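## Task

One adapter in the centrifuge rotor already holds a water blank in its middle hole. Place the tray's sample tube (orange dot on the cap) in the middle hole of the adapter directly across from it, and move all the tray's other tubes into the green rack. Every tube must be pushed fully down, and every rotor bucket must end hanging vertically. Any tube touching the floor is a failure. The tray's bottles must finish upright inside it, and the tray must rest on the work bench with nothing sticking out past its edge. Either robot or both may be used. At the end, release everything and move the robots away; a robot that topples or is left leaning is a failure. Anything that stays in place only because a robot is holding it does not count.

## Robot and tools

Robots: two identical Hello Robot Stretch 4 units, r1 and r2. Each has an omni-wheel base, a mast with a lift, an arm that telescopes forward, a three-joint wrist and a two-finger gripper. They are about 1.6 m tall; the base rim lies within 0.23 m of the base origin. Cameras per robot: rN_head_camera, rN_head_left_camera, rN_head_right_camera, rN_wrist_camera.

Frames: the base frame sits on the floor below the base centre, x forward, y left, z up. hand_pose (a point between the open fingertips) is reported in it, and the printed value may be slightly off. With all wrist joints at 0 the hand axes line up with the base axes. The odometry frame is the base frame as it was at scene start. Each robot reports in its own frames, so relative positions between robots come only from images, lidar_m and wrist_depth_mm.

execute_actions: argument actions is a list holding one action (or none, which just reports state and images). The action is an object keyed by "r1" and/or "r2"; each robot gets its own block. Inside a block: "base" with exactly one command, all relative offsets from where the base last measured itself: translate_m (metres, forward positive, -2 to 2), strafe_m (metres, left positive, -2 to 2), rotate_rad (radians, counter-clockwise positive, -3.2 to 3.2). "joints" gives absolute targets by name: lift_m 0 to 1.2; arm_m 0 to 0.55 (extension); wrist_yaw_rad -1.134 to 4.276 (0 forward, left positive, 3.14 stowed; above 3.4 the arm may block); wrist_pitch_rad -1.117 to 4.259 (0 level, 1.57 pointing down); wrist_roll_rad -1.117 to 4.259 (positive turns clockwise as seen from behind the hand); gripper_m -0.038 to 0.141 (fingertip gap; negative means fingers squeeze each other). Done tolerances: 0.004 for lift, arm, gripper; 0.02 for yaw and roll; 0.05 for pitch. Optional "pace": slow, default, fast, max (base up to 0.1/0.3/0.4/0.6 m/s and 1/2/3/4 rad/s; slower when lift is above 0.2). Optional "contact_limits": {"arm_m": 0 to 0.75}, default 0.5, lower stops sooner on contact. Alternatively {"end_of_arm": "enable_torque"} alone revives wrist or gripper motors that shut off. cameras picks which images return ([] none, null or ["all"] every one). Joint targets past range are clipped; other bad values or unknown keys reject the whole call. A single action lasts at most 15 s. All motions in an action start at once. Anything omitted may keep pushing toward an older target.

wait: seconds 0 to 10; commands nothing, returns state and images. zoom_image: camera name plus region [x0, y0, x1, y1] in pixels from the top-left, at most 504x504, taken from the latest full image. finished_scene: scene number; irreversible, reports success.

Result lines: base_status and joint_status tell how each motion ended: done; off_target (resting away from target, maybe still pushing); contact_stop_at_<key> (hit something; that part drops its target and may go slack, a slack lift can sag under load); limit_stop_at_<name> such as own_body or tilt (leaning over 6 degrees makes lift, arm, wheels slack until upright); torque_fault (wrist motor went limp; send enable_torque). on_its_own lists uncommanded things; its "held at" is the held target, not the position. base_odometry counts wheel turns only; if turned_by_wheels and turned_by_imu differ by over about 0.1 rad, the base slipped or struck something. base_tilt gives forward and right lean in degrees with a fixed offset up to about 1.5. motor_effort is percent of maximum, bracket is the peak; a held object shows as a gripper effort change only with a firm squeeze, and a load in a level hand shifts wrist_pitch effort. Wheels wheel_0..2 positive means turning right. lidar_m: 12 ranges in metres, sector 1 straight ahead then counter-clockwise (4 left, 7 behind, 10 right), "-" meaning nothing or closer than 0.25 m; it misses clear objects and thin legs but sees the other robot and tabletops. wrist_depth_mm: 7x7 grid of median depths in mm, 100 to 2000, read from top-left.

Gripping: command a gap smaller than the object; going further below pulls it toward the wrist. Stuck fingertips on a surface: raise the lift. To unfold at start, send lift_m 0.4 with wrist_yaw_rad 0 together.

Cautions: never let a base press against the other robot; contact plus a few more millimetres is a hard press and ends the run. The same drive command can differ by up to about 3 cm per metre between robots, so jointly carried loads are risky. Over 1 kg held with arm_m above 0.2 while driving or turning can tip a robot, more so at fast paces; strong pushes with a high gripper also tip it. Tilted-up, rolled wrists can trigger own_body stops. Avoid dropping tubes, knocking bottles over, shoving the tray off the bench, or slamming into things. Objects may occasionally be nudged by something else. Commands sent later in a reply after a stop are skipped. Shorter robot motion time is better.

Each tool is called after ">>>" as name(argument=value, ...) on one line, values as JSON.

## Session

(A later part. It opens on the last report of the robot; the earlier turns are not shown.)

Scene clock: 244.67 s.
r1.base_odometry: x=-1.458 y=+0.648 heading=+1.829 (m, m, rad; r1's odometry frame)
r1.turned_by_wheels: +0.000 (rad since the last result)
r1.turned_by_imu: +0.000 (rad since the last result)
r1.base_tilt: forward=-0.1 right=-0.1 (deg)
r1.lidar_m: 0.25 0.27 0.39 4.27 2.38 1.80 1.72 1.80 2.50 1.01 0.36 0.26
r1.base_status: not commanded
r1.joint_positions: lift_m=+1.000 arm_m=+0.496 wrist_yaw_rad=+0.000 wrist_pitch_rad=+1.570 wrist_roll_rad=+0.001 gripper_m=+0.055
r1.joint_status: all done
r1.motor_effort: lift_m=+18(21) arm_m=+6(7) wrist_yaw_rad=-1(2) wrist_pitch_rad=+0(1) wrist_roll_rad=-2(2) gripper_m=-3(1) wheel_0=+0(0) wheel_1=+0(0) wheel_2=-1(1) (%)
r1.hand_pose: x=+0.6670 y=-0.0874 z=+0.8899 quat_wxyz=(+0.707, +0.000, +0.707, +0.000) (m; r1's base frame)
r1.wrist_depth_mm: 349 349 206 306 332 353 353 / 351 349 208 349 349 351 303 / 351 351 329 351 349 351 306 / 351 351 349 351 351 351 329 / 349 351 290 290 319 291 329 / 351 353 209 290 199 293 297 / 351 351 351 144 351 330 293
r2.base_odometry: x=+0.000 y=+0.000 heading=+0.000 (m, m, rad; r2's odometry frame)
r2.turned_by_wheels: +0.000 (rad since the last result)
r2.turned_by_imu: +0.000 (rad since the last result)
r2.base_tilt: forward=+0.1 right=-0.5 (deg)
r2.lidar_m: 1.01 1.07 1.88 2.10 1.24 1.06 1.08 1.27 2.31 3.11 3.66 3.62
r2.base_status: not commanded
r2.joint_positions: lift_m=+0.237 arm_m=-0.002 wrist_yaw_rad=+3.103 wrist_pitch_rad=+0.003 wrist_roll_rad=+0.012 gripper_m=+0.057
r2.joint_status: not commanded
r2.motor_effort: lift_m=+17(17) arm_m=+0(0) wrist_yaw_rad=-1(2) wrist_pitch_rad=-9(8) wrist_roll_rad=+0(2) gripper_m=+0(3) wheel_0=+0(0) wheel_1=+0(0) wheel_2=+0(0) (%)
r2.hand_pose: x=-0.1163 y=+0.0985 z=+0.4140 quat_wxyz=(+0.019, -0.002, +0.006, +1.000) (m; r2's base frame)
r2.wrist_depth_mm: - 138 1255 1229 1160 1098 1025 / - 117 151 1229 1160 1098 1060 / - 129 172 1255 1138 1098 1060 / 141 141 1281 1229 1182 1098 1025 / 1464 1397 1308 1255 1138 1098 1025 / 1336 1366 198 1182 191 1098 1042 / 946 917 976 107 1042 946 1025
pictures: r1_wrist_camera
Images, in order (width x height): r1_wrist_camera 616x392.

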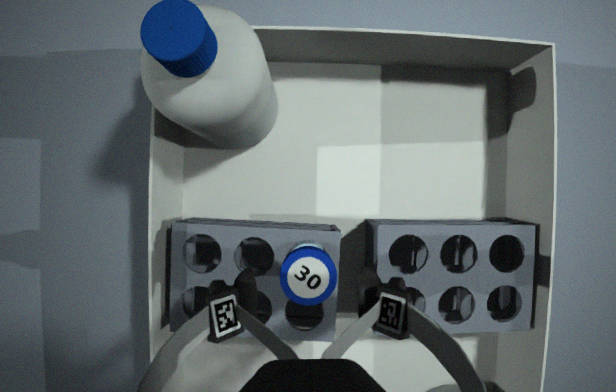

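>>> execute_actions(actions=[{"r1":{"joints":{"lift_m":0.962}}}], cameras=[])

>>> execute_actions(actions=[{"r1":{"joints":{"gripper_m":0.0}}}], cameras=[])

>>> execute_actions(actions=[{"r1":{"joints":{"lift_m":1.15}}}], cameras=[])

>>> execute_actions(actions=[{"r1":{"base":{"strafe_m":0.4745},"joints":{"arm_m":0.453}}}], cameras=[])

>>> execute_actions(actions=[{"r1":{"joints":{"lift_m":1.04}}}], cameras=["r1_wrist_camera"])

Scene clock: 252.77 s.
r1.base_odometry: x=-1.458 y=+0.648 heading=+1.829 (m, m, rad; r1's odometry frame)
r1.turned_by_wheels: +0.000 (rad since the last result)
r1.turned_by_imu: +0.001 (rad since the last result)
r1.base_tilt: forward=-0.2 right=-0.1 (deg)
r1.lidar_m: 0.25 0.27 0.38 4.26 2.39 1.80 1.73 1.79 2.50 1.01 0.35 0.25
r1.base_status: not commanded
r1.joint_positions: lift_m=+0.962 arm_m=+0.496 wrist_yaw_rad=+0.000 wrist_pitch_rad=+1.570 wrist_roll_rad=+0.001 gripper_m=+0.055
r1.joint_status: all done
r1.motor_effort: lift_m=+18(19) arm_m=+6(7) wrist_yaw_rad=-2(0) wrist_pitch_rad=-1(2) wrist_roll_rad=-3(2) gripper_m=-6(1) wheel_0=+0(1) wheel_1=+0(0) wheel_2=-1(1) (%)
r1.hand_pose: x=+0.6670 y=-0.0874 z=+0.8519 quat_wxyz=(+0.707, +0.000, +0.707, +0.000) (m; r1's base frame)
r1.wrist_depth_mm: 312 162 169 282 277 266 - / 312 179 179 312 312 312 286 / 312 309 310 312 312 312 287 / 314 309 312 312 312 314 287 / 312 263 282 253 283 253 254 / 314 281 209 191 199 254 254 / 314 260 297 144 314 281 262
r2.base_odometry: x=+0.000 y=+0.000 heading=+0.000 (m, m, rad; r2's odometry frame)
r2.turned_by_wheels: +0.000 (rad since the last result)
r2.turned_by_imu: +0.000 (rad since the last result)
r2.base_tilt: forward=+0.3 right=-0.4 (deg)
r2.lidar_m: 1.03 1.06 1.87 2.12 1.24 1.08 1.08 1.28 2.30 3.11 3.65 3.62
r2.base_status: not commanded
r2.joint_positions: lift_m=+0.237 arm_m=-0.002 wrist_yaw_rad=+3.103 wrist_pitch_rad=+0.003 wrist_roll_rad=+0.012 gripper_m=+0.057
r2.joint_status: not commanded
r2.motor_effort: lift_m=+17(17) arm_m=+0(0) wrist_yaw_rad=+0(1) wrist_pitch_rad=-8(9) wrist_roll_rad=+1(1) gripper_m=-3(6) wheel_0=+0(0) wheel_1=+0(0) wheel_2=+0(0) (%)
r2.hand_pose: x=-0.1163 y=+0.0985 z=+0.4140 quat_wxyz=(+0.019, -0.002, +0.006, +1.000) (m; r2's base frame)
r2.wrist_depth_mm: - 138 1255 1182 1138 1078 1042 / - 117 152 1205 1160 1078 1025 / - 130 172 1255 1138 1098 1025 / 141 141 1281 1229 1138 1078 1025 / 1499 1430 1336 1229 1118 1098 1042 / 1366 1366 198 1229 191 1098 1060 / 946 917 991 107 1042 946 1008
pictures: none
No camera images: the call's "cameras" was empty. Leave "cameras" out to get every camera's image.

Scene clock: 254.10 s.
r1.base_odometry: x=-1.458 y=+0.648 heading=+1.829 (m, m, rad; r1's odometry frame)
r1.turned_by_wheels: +0.000 (rad since the last result)
r1.turned_by_imu: +0.000 (rad since the last result)
r1.base_tilt: forward=-0.2 right=-0.1 (deg)
r1.lidar_m: 0.25 0.28 0.39 4.27 2.40 1.81 1.70 1.81 2.49 1.03 0.36 0.26
r1.base_status: not commanded
r1.joint_positions: lift_m=+0.962 arm_m=+0.496 wrist_yaw_rad=+0.000 wrist_pitch_rad=+1.570 wrist_roll_rad=+0.001 gripper_m=+0.000
r1.joint_status: all done
r1.motor_effort: lift_m=+18(18) arm_m=+7(7) wrist_yaw_rad=-2(0) wrist_pitch_rad=-1(0) wrist_roll_rad=-3(2) gripper_m=-16(19) wheel_0=+0(1) wheel_1=+0(0) wheel_2=-1(1) (%)
r1.hand_pose: x=+0.6670 y=-0.0874 z=+0.8519 quat_wxyz=(+0.707, +0.000, +0.707, +0.000) (m; r1's base frame)
r1.wrist_depth_mm: 310 163 168 282 276 266 - / 310 179 179 310 312 312 285 / 314 309 310 312 312 314 287 / 312 310 312 312 312 314 286 / 314 264 282 252 282 253 253 / 314 281 191 182 188 253 254 / 314 250 267 148 312 254 262
r2.base_odometry: x=+0.000 y=+0.000 heading=+0.000 (m, m, rad; r2's odometry frame)
r2.turned_by_wheels: +0.000 (rad since the last result)
r2.turned_by_imu: +0.000 (rad since the last result)
r2.base_tilt: forward=+0.2 right=-0.6 (deg)
r2.lidar_m: 1.04 1.05 1.87 2.14 1.24 1.08 1.08 1.27 2.34 3.11 3.66 3.62
r2.base_status: not commanded
r2.joint_positions: lift_m=+0.237 arm_m=-0.002 wrist_yaw_rad=+3.103 wrist_pitch_rad=+0.003 wrist_roll_rad=+0.012 gripper_m=+0.057
r2.joint_status: not commanded
r2.motor_effort: lift_m=+17(17) arm_m=+0(0) wrist_yaw_rad=-1(1) wrist_pitch_rad=-8(9) wrist_roll_rad=+0(1) gripper_m=-3(2) wheel_0=+0(0) wheel_1=+0(0) wheel_2=+0(0) (%)
r2.hand_pose: x=-0.1163 y=+0.0985 z=+0.4140 quat_wxyz=(+0.019, -0.002, +0.006, +1.000) (m; r2's base frame)
r2.wrist_depth_mm: - 138 1255 1229 1160 1078 1025 / - 117 152 1229 1160 1098 1025 / - 130 171 1205 1138 1078 1025 / 141 141 1308 1229 1160 1118 1042 / 1499 1430 1336 1229 1160 1078 1025 / 1308 1336 197 1229 191 1078 1042 / 960 904 991 107 1042 931 1025
pictures: none
No camera images: the call's "cameras" was empty. Leave "cameras" out to get every camera's image.

Scene clock: 255.97 s.
r1.base_odometry: x=-1.458 y=+0.648 heading=+1.829 (m, m, rad; r1's odometry frame)
r1.turned_by_wheels: +0.000 (rad since the last result)
r1.turned_by_imu: +0.001 (rad since the last result)
r1.base_tilt: forward=-0.1 right=-0.2 (deg)
r1.lidar_m: 0.25 0.26 0.36 4.26 2.38 1.80 1.73 1.81 2.51 1.02 0.35 0.25
r1.base_status: not commanded
r1.joint_positions: lift_m=+1.150 arm_m=+0.496 wrist_yaw_rad=+0.000 wrist_pitch_rad=+1.570 wrist_roll_rad=+0.001 gripper_m=+0.000
r1.joint_status: all done
r1.motor_effort: lift_m=+23(23) arm_m=+7(7) wrist_yaw_rad=-3(2) wrist_pitch_rad=+0(0) wrist_roll_rad=-2(2) gripper_m=-15(17) wheel_0=+0(0) wheel_1=+0(0) wheel_2=-1(1) (%)
r1.hand_pose: x=+0.6670 y=-0.0874 z=+1.0395 quat_wxyz=(+0.707, +0.000, +0.707, +0.000) (m; r1's base frame)
r1.wrist_depth_mm: 500 500 500 500 504 504 504 / 500 500 500 504 504 504 504 / 500 500 433 504 504 504 508 / 500 500 500 500 504 508 508 / 500 500 477 496 473 508 508 / 504 504 190 183 188 508 508 / 504 508 504 148 427 508 508
r2.base_odometry: x=+0.000 y=+0.000 heading=+0.000 (m, m, rad; r2's odometry frame)
r2.turned_by_wheels: +0.000 (rad since the last result)
r2.turned_by_imu: +0.000 (rad since the last result)
r2.base_tilt: forward=+0.3 right=-0.5 (deg)
r2.lidar_m: 1.01 1.04 1.86 2.12 1.24 1.07 1.08 1.27 2.31 3.10 3.66 3.61
r2.base_status: not commanded
r2.joint_positions: lift_m=+0.237 arm_m=-0.002 wrist_yaw_rad=+3.103 wrist_pitch_rad=+0.003 wrist_roll_rad=+0.012 gripper_m=+0.057
r2.joint_status: not commanded
r2.motor_effort: lift_m=+17(17) arm_m=+0(0) wrist_yaw_rad=+0(0) wrist_pitch_rad=-8(8) wrist_roll_rad=-2(1) gripper_m=+0(3) wheel_0=+0(0) wheel_1=+0(0) wheel_2=+0(0) (%)
r2.hand_pose: x=-0.1163 y=+0.0985 z=+0.4140 quat_wxyz=(+0.019, -0.002, +0.006, +1.000) (m; r2's base frame)
r2.wrist_depth_mm: - 138 1255 1229 1138 1078 1025 / - 117 152 1205 1138 1098 1008 / - 130 172 1205 1138 1078 1042 / 141 141 1255 1205 1160 1098 1025 / 1464 1397 1308 1255 1160 1098 1042 / 1336 1336 197 1229 191 1060 1042 / 946 931 1008 107 1060 946 1025
pictures: none
No camera images: the call's "cameras" was empty. Leave "cameras" out to get every camera's image.

Scene clock: 258.87 s.
r1.base_odometry: x=-1.916 y=+0.526 heading=+1.829 (m, m, rad; r1's odometry frame)
r1.turned_by_wheels: +0.000 (rad since the last result)
r1.turned_by_imu: +0.000 (rad since the last result)
r1.base_tilt: forward=-0.3 right=-0.3 (deg)
r1.lidar_m: 0.26 0.27 3.91 3.79 2.41 1.74 1.72 1.78 2.49 1.00 0.36 0.27
r1.base_status: done
r1.joint_positions: lift_m=+1.150 arm_m=+0.454 wrist_yaw_rad=+0.000 wrist_pitch_rad=+1.570 wrist_roll_rad=+0.001 gripper_m=+0.000
r1.joint_status: all done
r1.motor_effort: lift_m=+23(23) arm_m=-6(6) wrist_yaw_rad=+0(1) wrist_pitch_rad=+0(1) wrist_roll_rad=-1(2) gripper_m=-17(13) wheel_0=+0(9) wheel_1=+0(7) wheel_2=-1(0) (%)
r1.hand_pose: x=+0.6253 y=-0.0874 z=+1.0395 quat_wxyz=(+0.707, +0.000, +0.707, +0.000) (m; r1's base frame)
r1.wrist_depth_mm: 1255 500 500 500 508 500 508 / 1255 500 500 500 504 504 504 / 1281 504 504 504 504 504 504 / 1281 504 504 500 508 504 508 / 1281 504 504 442 508 504 508 / 1281 504 191 183 188 508 512 / 1281 504 504 148 508 508 508
r2.base_odometry: x=+0.000 y=+0.000 heading=+0.000 (m, m, rad; r2's odometry frame)
r2.turned_by_wheels: +0.000 (rad since the last result)
r2.turned_by_imu: +0.000 (rad since the last result)
r2.base_tilt: forward=+0.1 right=-0.6 (deg)
r2.lidar_m: 1.03 1.06 1.86 2.11 1.23 1.08 1.08 1.28 2.32 3.12 3.66 3.60
r2.base_status: not commanded
r2.joint_positions: lift_m=+0.237 arm_m=-0.002 wrist_yaw_rad=+3.103 wrist_pitch_rad=+0.003 wrist_roll_rad=+0.012 gripper_m=+0.057
r2.joint_status: not commanded
r2.motor_effort: lift_m=+17(17) arm_m=+0(0) wrist_yaw_rad=-2(1) wrist_pitch_rad=-8(9) wrist_roll_rad=-1(0) gripper_m=-3(4) wheel_0=+0(0) wheel_1=+0(0) wheel_2=+0(0) (%)
r2.hand_pose: x=-0.1163 y=+0.0985 z=+0.4140 quat_wxyz=(+0.019, -0.002, +0.006, +1.000) (m; r2's base frame)
r2.wrist_depth_mm: - 138 1255 1229 1138 1098 1042 / - 117 152 1205 1138 1078 1025 / - 130 171 1255 1138 1078 1042 / 141 141 1281 1229 1182 1078 1042 / 1464 1397 1255 1229 1160 1098 1008 / 1336 1366 198 1182 191 1118 1042 / 960 904 1008 107 1060 946 1025
pictures: none
No camera images: the call's "cameras" was empty. Leave "cameras" out to get every camera's image.

Scene clock: 260.37 s.
r1.base_odometry: x=-1.916 y=+0.526 heading=+1.829 (m, m, rad; r1's odometry frame)
r1.turned_by_wheels: +0.000 (rad since the last result)
r1.turned_by_imu: +0.000 (rad since the last result)
r1.base_tilt: forward=-0.3 right=-0.2 (deg)
r1.lidar_m: 0.25 0.27 3.92 3.79 2.42 1.76 1.71 1.77 2.50 1.00 0.38 0.26
r1.base_status: not commanded
r1.joint_positions: lift_m=+1.040 arm_m=+0.454 wrist_yaw_rad=+0.000 wrist_pitch_rad=+1.570 wrist_roll_rad=+0.001 gripper_m=+0.000
r1.joint_status: all done
r1.motor_effort: lift_m=+18(21) arm_m=-7(7) wrist_yaw_rad=-2(1) wrist_pitch_rad=-2(1) wrist_roll_rad=-3(1) gripper_m=-14(17) wheel_0=+0(0) wheel_1=+0(0) wheel_2=-1(1) (%)
r1.hand_pose: x=+0.6253 y=-0.0874 z=+0.9299 quat_wxyz=(+0.707, +0.000, +0.707, +0.000) (m; r1's base frame)
r1.wrist_depth_mm: 1138 392 392 392 392 392 394 / 1138 392 389 392 394 394 394 / 1138 392 392 389 392 394 394 / 1138 392 330 389 394 397 397 / 1182 392 309 332 394 397 394 / 1160 392 190 182 188 394 397 / 1182 392 394 148 397 397 397
r2.base_odometry: x=+0.000 y=+0.000 heading=+0.000 (m, m, rad; r2's odometry frame)
r2.turned_by_wheels: +0.000 (rad since the last result)
r2.turned_by_imu: +0.000 (rad since the last result)
r2.base_tilt: forward=+0.2 right=-0.7 (deg)
r2.lidar_m: 1.02 1.05 1.86 2.11 1.25 1.08 1.08 1.29 2.30 3.11 3.66 3.62
r2.base_status: not commanded
r2.joint_positions: lift_m=+0.237 arm_m=-0.002 wrist_yaw_rad=+3.103 wrist_pitch_rad=+0.003 wrist_roll_rad=+0.012 gripper_m=+0.057
r2.joint_status: not commanded
r2.motor_effort: lift_m=+17(17) arm_m=+0(0) wrist_yaw_rad=+0(1) wrist_pitch_rad=-8(8) wrist_roll_rad=-1(0) gripper_m=+0(1) wheel_0=+0(0) wheel_1=+0(0) wheel_2=+0(0) (%)
r2.hand_pose: x=-0.1163 y=+0.0985 z=+0.4140 quat_wxyz=(+0.019, -0.002, +0.006, +1.000) (m; r2's base frame)
r2.wrist_depth_mm: - 138 1281 1205 1138 1078 1042 / - 117 151 1205 1138 1078 1025 / - 130 172 1229 1160 1098 1042 / 140 141 1281 1229 1138 1078 1025 / 1537 1430 1308 1255 1138 1078 1042 / 1366 1336 197 1205 192 1098 1025 / 960 917 976 107 1042 946 1008
pictures: r1_wrist_camera
Images, in order (width x height): r1_wrist_camera 616x392.

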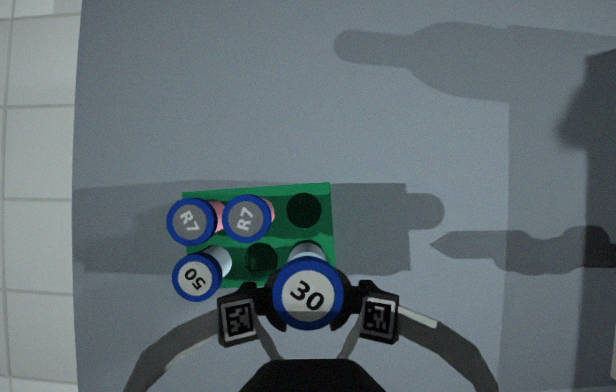

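>>> execute_actions(actions=[{"r1":{"joints":{"arm_m":0.450},"pace":"slow"}}], cameras=[])

>>> execute_actions(actions=[{"r1":{"joints":{"lift_m":0.962},"pace":"slow"}}], cameras=[])

>>> execute_actions(actions=[{"r1":{"joints":{"gripper_m":0.055},"pace":"slow"}}], cameras=[])

>>> execute_actions(actions=[{"r1":{"joints":{"lift_m":1.15}}}], cameras=["r1_wrist_camera"])

Scene clock: 266.60 s.
r1.base_odometry: x=-1.916 y=+0.526 heading=+1.829 (m, m, rad; r1's odometry frame)
r1.turned_by_wheels: +0.000 (rad since the last result)
r1.turned_by_imu: +0.001 (rad since the last result)
r1.base_tilt: forward=-0.3 right=-0.2 (deg)
r1.lidar_m: 0.25 0.28 3.94 3.80 2.39 1.76 1.71 1.79 2.49 0.99 0.37 0.28
r1.base_status: not commanded
r1.joint_positions: lift_m=+1.040 arm_m=+0.451 wrist_yaw_rad=+0.000 wrist_pitch_rad=+1.570 wrist_roll_rad=+0.001 gripper_m=+0.000
r1.joint_status: all done
r1.motor_effort: lift_m=+18(18) arm_m=-7(8) wrist_yaw_rad=+0(2) wrist_pitch_rad=-1(1) wrist_roll_rad=-3(3) gripper_m=-17(17) wheel_0=+0(0) wheel_1=+0(0) wheel_2=-1(0) (%)
r1.hand_pose: x=+0.6223 y=-0.0874 z=+0.9299 quat_wxyz=(+0.707, +0.000, +0.707, +0.000) (m; r1's base frame)
r1.wrist_depth_mm: 1160 392 389 392 392 394 397 / 1160 392 392 389 394 394 394 / 1138 392 392 394 392 394 394 / 1160 392 312 387 394 392 397 / 1160 392 314 330 394 394 397 / 1160 394 190 182 188 394 397 / 1160 392 392 148 394 397 397
r2.base_odometry: x=+0.000 y=+0.000 heading=+0.000 (m, m, rad; r2's odometry frame)
r2.turned_by_wheels: +0.000 (rad since the last result)
r2.turned_by_imu: +0.000 (rad since the last result)
r2.base_tilt: forward=+0.2 right=-0.6 (deg)
r2.lidar_m: 1.01 1.03 1.86 2.10 1.25 1.07 1.09 1.29 2.32 3.10 3.65 3.61
r2.base_status: not commanded
r2.joint_positions: lift_m=+0.237 arm_m=-0.002 wrist_yaw_rad=+3.103 wrist_pitch_rad=+0.003 wrist_roll_rad=+0.012 gripper_m=+0.057
r2.joint_status: not commanded
r2.motor_effort: lift_m=+17(17) arm_m=+0(0) wrist_yaw_rad=+1(2) wrist_pitch_rad=-8(9) wrist_roll_rad=+2(0) gripper_m=+0(2) wheel_0=+0(0) wheel_1=+0(0) wheel_2=+0(0) (%)
r2.hand_pose: x=-0.1163 y=+0.0985 z=+0.4140 quat_wxyz=(+0.019, -0.002, +0.006, +1.000) (m; r2's base frame)
r2.wrist_depth_mm: - 138 1255 1229 1138 1060 1042 / - 117 152 1205 1138 1078 1025 / - 130 172 1205 1160 1078 1042 / 140 141 1308 1229 1160 1078 1060 / 1499 1430 1308 1255 1160 1098 1060 / 1336 1336 198 1205 191 1098 1042 / 946 917 991 107 1025 931 1025
pictures: none
No camera images: the call's "cameras" was empty. Leave "cameras" out to get every camera's image.

Scene clock: 268.13 s.
r1.base_odometry: x=-1.916 y=+0.526 heading=+1.829 (m, m, rad; r1's odometry frame)
r1.turned_by_wheels: +0.000 (rad since the last result)
r1.turned_by_imu: +0.000 (rad since the last result)
r1.base_tilt: forward=-0.1 right=-0.2 (deg)
r1.lidar_m: 0.26 0.29 3.91 3.81 2.41 1.75 1.71 1.76 2.47 0.99 0.38 0.28
r1.base_status: not commanded
r1.joint_positions: lift_m=+0.962 arm_m=+0.451 wrist_yaw_rad=+0.000 wrist_pitch_rad=+1.570 wrist_roll_rad=+0.001 gripper_m=+0.000
r1.joint_status: all done
r1.motor_effort: lift_m=+18(18) arm_m=-7(7) wrist_yaw_rad=-2(1) wrist_pitch_rad=-1(3) wrist_roll_rad=-2(1) gripper_m=-16(19) wheel_0=-1(0) wheel_1=+0(0) wheel_2=-1(1) (%)
r1.hand_pose: x=+0.6222 y=-0.0874 z=+0.8519 quat_wxyz=(+0.707, +0.000, +0.707, +0.000) (m; r1's base frame)
r1.wrist_depth_mm: 312 312 312 314 315 315 315 / 312 312 312 312 315 315 315 / 312 314 312 314 315 315 315 / 312 314 239 309 315 317 315 / 314 238 254 254 315 317 317 / 314 193 190 182 189 317 319 / 314 315 315 148 315 317 319
r2.base_odometry: x=+0.000 y=+0.000 heading=+0.000 (m, m, rad; r2's odometry frame)
r2.turned_by_wheels: +0.000 (rad since the last result)
r2.turned_by_imu: +0.000 (rad since the last result)
r2.base_tilt: forward=+0.2 right=-0.6 (deg)
r2.lidar_m: 1.04 1.04 1.90 2.11 1.25 1.08 1.08 1.29 2.29 3.12 3.63 3.62
r2.base_status: not commanded
r2.joint_positions: lift_m=+0.237 arm_m=-0.002 wrist_yaw_rad=+3.103 wrist_pitch_rad=+0.003 wrist_roll_rad=+0.012 gripper_m=+0.057
r2.joint_status: not commanded
r2.motor_effort: lift_m=+17(17) arm_m=+0(0) wrist_yaw_rad=-1(1) wrist_pitch_rad=-8(8) wrist_roll_rad=+0(2) gripper_m=-1(3) wheel_0=+0(0) wheel_1=+0(0) wheel_2=+0(0) (%)
r2.hand_pose: x=-0.1163 y=+0.0985 z=+0.4140 quat_wxyz=(+0.019, -0.002, +0.006, +1.000) (m; r2's base frame)
r2.wrist_depth_mm: - 138 1281 1229 1138 1078 1025 / - 117 151 1229 1182 1078 1025 / - 130 172 1205 1138 1098 1042 / 140 141 1281 1229 1160 1098 1042 / 1464 1430 1308 1229 1160 1098 1042 / 1336 1366 198 1205 191 1098 1042 / 976 917 991 107 1042 931 991
pictures: none
No camera images: the call's "cameras" was empty. Leave "cameras" out to get every camera's image.

Scene clock: 270.37 s.
r1.base_odometry: x=-1.916 y=+0.526 heading=+1.829 (m, m, rad; r1's odometry frame)
r1.turned_by_wheels: +0.000 (rad since the last result)
r1.turned_by_imu: +0.001 (rad since the last result)
r1.base_tilt: forward=-0.1 right=-0.2 (deg)
r1.lidar_m: 0.25 0.28 3.95 3.80 2.42 1.75 1.71 1.77 2.49 0.99 0.37 0.27
r1.base_status: not commanded
r1.joint_positions: lift_m=+0.962 arm_m=+0.451 wrist_yaw_rad=+0.000 wrist_pitch_rad=+1.570 wrist_roll_rad=+0.001 gripper_m=+0.055
r1.joint_status: all done
r1.motor_effort: lift_m=+18(18) arm_m=-7(7) wrist_yaw_rad=+0(0) wrist_pitch_rad=-1(1) wrist_roll_rad=-2(3) gripper_m=-3(20) wheel_0=+0(0) wheel_1=+0(0) wheel_2=-1(1) (%)
r1.hand_pose: x=+0.6222 y=-0.0874 z=+0.8519 quat_wxyz=(+0.707, +0.000, +0.707, +0.000) (m; r1's base frame)
r1.wrist_depth_mm: 312 312 314 314 315 314 315 / 312 312 314 315 315 315 317 / 312 314 314 314 315 315 315 / 312 314 243 309 315 315 317 / 314 237 239 254 315 317 317 / 314 193 196 193 200 319 317 / 314 315 315 144 317 317 319
r2.base_odometry: x=+0.000 y=+0.000 heading=+0.000 (m, m, rad; r2's odometry frame)
r2.turned_by_wheels: +0.000 (rad since the last result)
r2.turned_by_imu: +0.000 (rad since the last result)
r2.base_tilt: forward=+0.3 right=-0.7 (deg)
r2.lidar_m: 1.04 1.07 1.88 2.11 1.25 1.08 1.08 1.29 2.31 3.11 3.64 3.62
r2.base_status: not commanded
r2.joint_positions: lift_m=+0.237 arm_m=-0.002 wrist_yaw_rad=+3.103 wrist_pitch_rad=+0.003 wrist_roll_rad=+0.012 gripper_m=+0.057
r2.joint_status: not commanded
r2.motor_effort: lift_m=+17(17) arm_m=+0(0) wrist_yaw_rad=-1(1) wrist_pitch_rad=-7(8) wrist_roll_rad=-1(1) gripper_m=-6(6) wheel_0=+0(0) wheel_1=+0(0) wheel_2=+0(0) (%)
r2.hand_pose: x=-0.1163 y=+0.0985 z=+0.4140 quat_wxyz=(+0.019, -0.002, +0.006, +1.000) (m; r2's base frame)
r2.wrist_depth_mm: - 138 1255 1205 1138 1078 1025 / - 117 151 1255 1160 1078 1025 / - 130 172 1205 1160 1098 1042 / 141 141 1255 1229 1160 1098 1025 / 1464 1397 1308 1255 1182 1078 1042 / 1308 1366 198 1205 192 1098 1042 / 946 904 991 107 1042 931 1008
pictures: none
No camera images: the call's "cameras" was empty. Leave "cameras" out to get every camera's image.

Scene clock: 272.23 s.
r1.base_odometry: x=-1.916 y=+0.526 heading=+1.829 (m, m, rad; r1's odometry frame)
r1.turned_by_wheels: +0.000 (rad since the last result)
r1.turned_by_imu: +0.001 (rad since the last result)
r1.base_tilt: forward=-0.1 right=-0.1 (deg)
r1.lidar_m: 0.26 0.28 3.91 3.80 2.41 1.77 1.72 1.79 2.50 1.01 0.37 0.28
r1.base_status: not commanded
r1.joint_positions: lift_m=+1.150 arm_m=+0.451 wrist_yaw_rad=+0.000 wrist_pitch_rad=+1.570 wrist_roll_rad=+0.001 gripper_m=+0.055
r1.joint_status: all done
r1.motor_effort: lift_m=+23(23) arm_m=-7(7) wrist_yaw_rad=+1(0) wrist_pitch_rad=-2(2) wrist_roll_rad=-2(3) gripper_m=-2(3) wheel_0=+0(0) wheel_1=+0(0) wheel_2=-1(1) (%)
r1.hand_pose: x=+0.6222 y=-0.0874 z=+1.0395 quat_wxyz=(+0.707, +0.000, +0.707, +0.000) (m; r1's base frame)
r1.wrist_depth_mm: 1255 500 504 500 504 504 504 / 1255 504 500 504 500 504 504 / 1255 504 504 504 504 504 504 / 1255 500 504 496 508 508 504 / 1281 504 504 504 508 504 508 / 1281 504 209 504 199 508 508 / 1281 508 504 144 508 504 508
r2.base_odometry: x=+0.000 y=+0.000 heading=+0.000 (m, m, rad; r2's odometry frame)
r2.turned_by_wheels: +0.000 (rad since the last result)
r2.turned_by_imu: +0.000 (rad since the last result)
r2.base_tilt: forward=+0.2 right=-0.8 (deg)
r2.lidar_m: 1.05 1.04 1.85 2.13 1.25 1.07 1.06 1.28 2.31 3.10 3.66 3.62
r2.base_status: not commanded
r2.joint_positions: lift_m=+0.237 arm_m=-0.002 wrist_yaw_rad=+3.103 wrist_pitch_rad=+0.003 wrist_roll_rad=+0.012 gripper_m=+0.057
r2.joint_status: not commanded
r2.motor_effort: lift_m=+17(17) arm_m=+0(0) wrist_yaw_rad=-1(1) wrist_pitch_rad=-8(8) wrist_roll_rad=-2(1) gripper_m=-5(3) wheel_0=+0(0) wheel_1=+0(0) wheel_2=+0(0) (%)
r2.hand_pose: x=-0.1163 y=+0.0985 z=+0.4140 quat_wxyz=(+0.019, -0.002, +0.006, +1.000) (m; r2's base frame)
r2.wrist_depth_mm: - 138 1255 1281 1160 1078 1042 / - 117 152 1205 1160 1098 1008 / - 130 172 1229 1138 1098 1025 / 140 141 1281 1229 1160 1078 1025 / 1499 1430 1308 1229 1160 1078 1025 / 1336 1366 197 1205 192 1098 1042 / 946 917 991 107 1025 931 1008
pictures: r1_wrist_camera
Images, in order (width x height): r1_wrist_camera 616x392.

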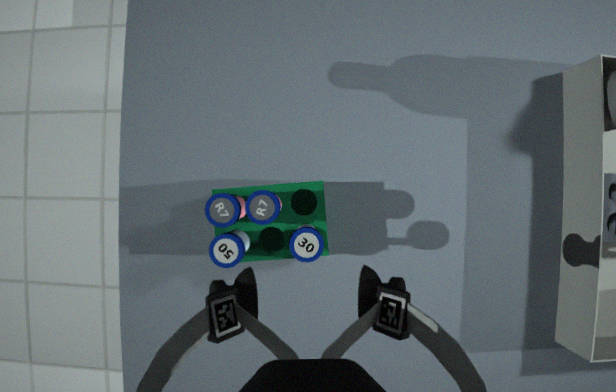

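>>> execute_actions(actions=[{"r1":{"base":{"translate_m":-0.5},"joints":{"arm_m":0.0},"pace":"fast"}}], cameras=["r1_head_right_camera"])

>>> finished_scene(scene=2)

Scene clock: 280.77 s.
r1.base_odometry: x=-1.788 y=+0.043 heading=+1.829 (m, m, rad; r1's odometry frame)
r1.turned_by_wheels: +0.000 (rad since the last result)
r1.turned_by_imu: +0.002 (rad since the last result)
r1.base_tilt: forward=-0.1 right=-0.2 (deg)
r1.lidar_m: 0.74 2.31 3.94 3.80 1.67 1.27 1.23 1.27 1.75 4.93 1.03 0.78
r1.base_status: done
r1.joint_positions: lift_m=+1.150 arm_m=+0.001 wrist_yaw_rad=+0.000 wrist_pitch_rad=+1.570 wrist_roll_rad=+0.001 gripper_m=+0.055
r1.joint_status: all done
r1.motor_effort: lift_m=+22(23) arm_m=-6(6) wrist_yaw_rad=+0(1) wrist_pitch_rad=-2(2) wrist_roll_rad=-1(2) gripper_m=-4(4) wheel_0=-1(8) wheel_1=-1(5) wheel_2=+0(7) (%)
r1.hand_pose: x=+0.1722 y=-0.0874 z=+1.0396 quat_wxyz=(+0.707, +0.000, +0.707, +0.000) (m; r1's base frame)
r1.wrist_depth_mm: 1281 1255 1281 1255 1281 1308 1281 / 1281 1281 1281 1281 1281 1281 1281 / 1281 1281 1255 1308 1281 1281 1281 / 1281 1281 1281 1281 1281 1281 1281 / 1281 1281 1060 1078 1281 1308 1281 / 1255 1281 210 1078 200 1308 1281 / 1255 1281 1281 144 1281 1281 1281
r2.base_odometry: x=+0.000 y=+0.000 heading=+0.000 (m, m, rad; r2's odometry frame)
r2.turned_by_wheels: +0.000 (rad since the last result)
r2.turned_by_imu: -0.001 (rad since the last result)
r2.base_tilt: forward=+0.3 right=-0.4 (deg)
r2.lidar_m: 1.01 1.06 1.88 2.12 1.24 1.08 1.08 1.27 2.30 3.12 3.65 3.63
r2.base_status: not commanded
r2.joint_positions: lift_m=+0.237 arm_m=-0.002 wrist_yaw_rad=+3.103 wrist_pitch_rad=+0.003 wrist_roll_rad=+0.012 gripper_m=+0.057
r2.joint_status: not commanded
r2.motor_effort: lift_m=+17(17) arm_m=+0(0) wrist_yaw_rad=+0(0) wrist_pitch_rad=-8(9) wrist_roll_rad=-1(0) gripper_m=-5(6) wheel_0=+0(0) wheel_1=+0(0) wheel_2=+0(0) (%)
r2.hand_pose: x=-0.1163 y=+0.0985 z=+0.4140 quat_wxyz=(+0.019, -0.002, +0.006, +1.000) (m; r2's base frame)
r2.wrist_depth_mm: - 138 1255 1205 1138 1078 1025 / - 117 151 1229 1160 1098 1025 / - 130 171 1229 1160 1098 1042 / 140 141 1281 1205 1160 1078 1042 / 1499 1397 1308 1255 1160 1078 1042 / 1336 1336 198 1205 191 1078 1042 / 960 917 1008 107 1042 931 1008
pictures: r1_head_right_camera
Images, in order (width x height): r1_head_right_camera 420x672.

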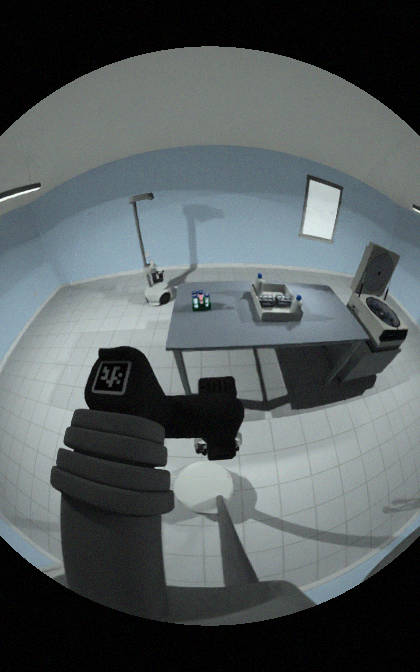

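The scene is finished: the task was done.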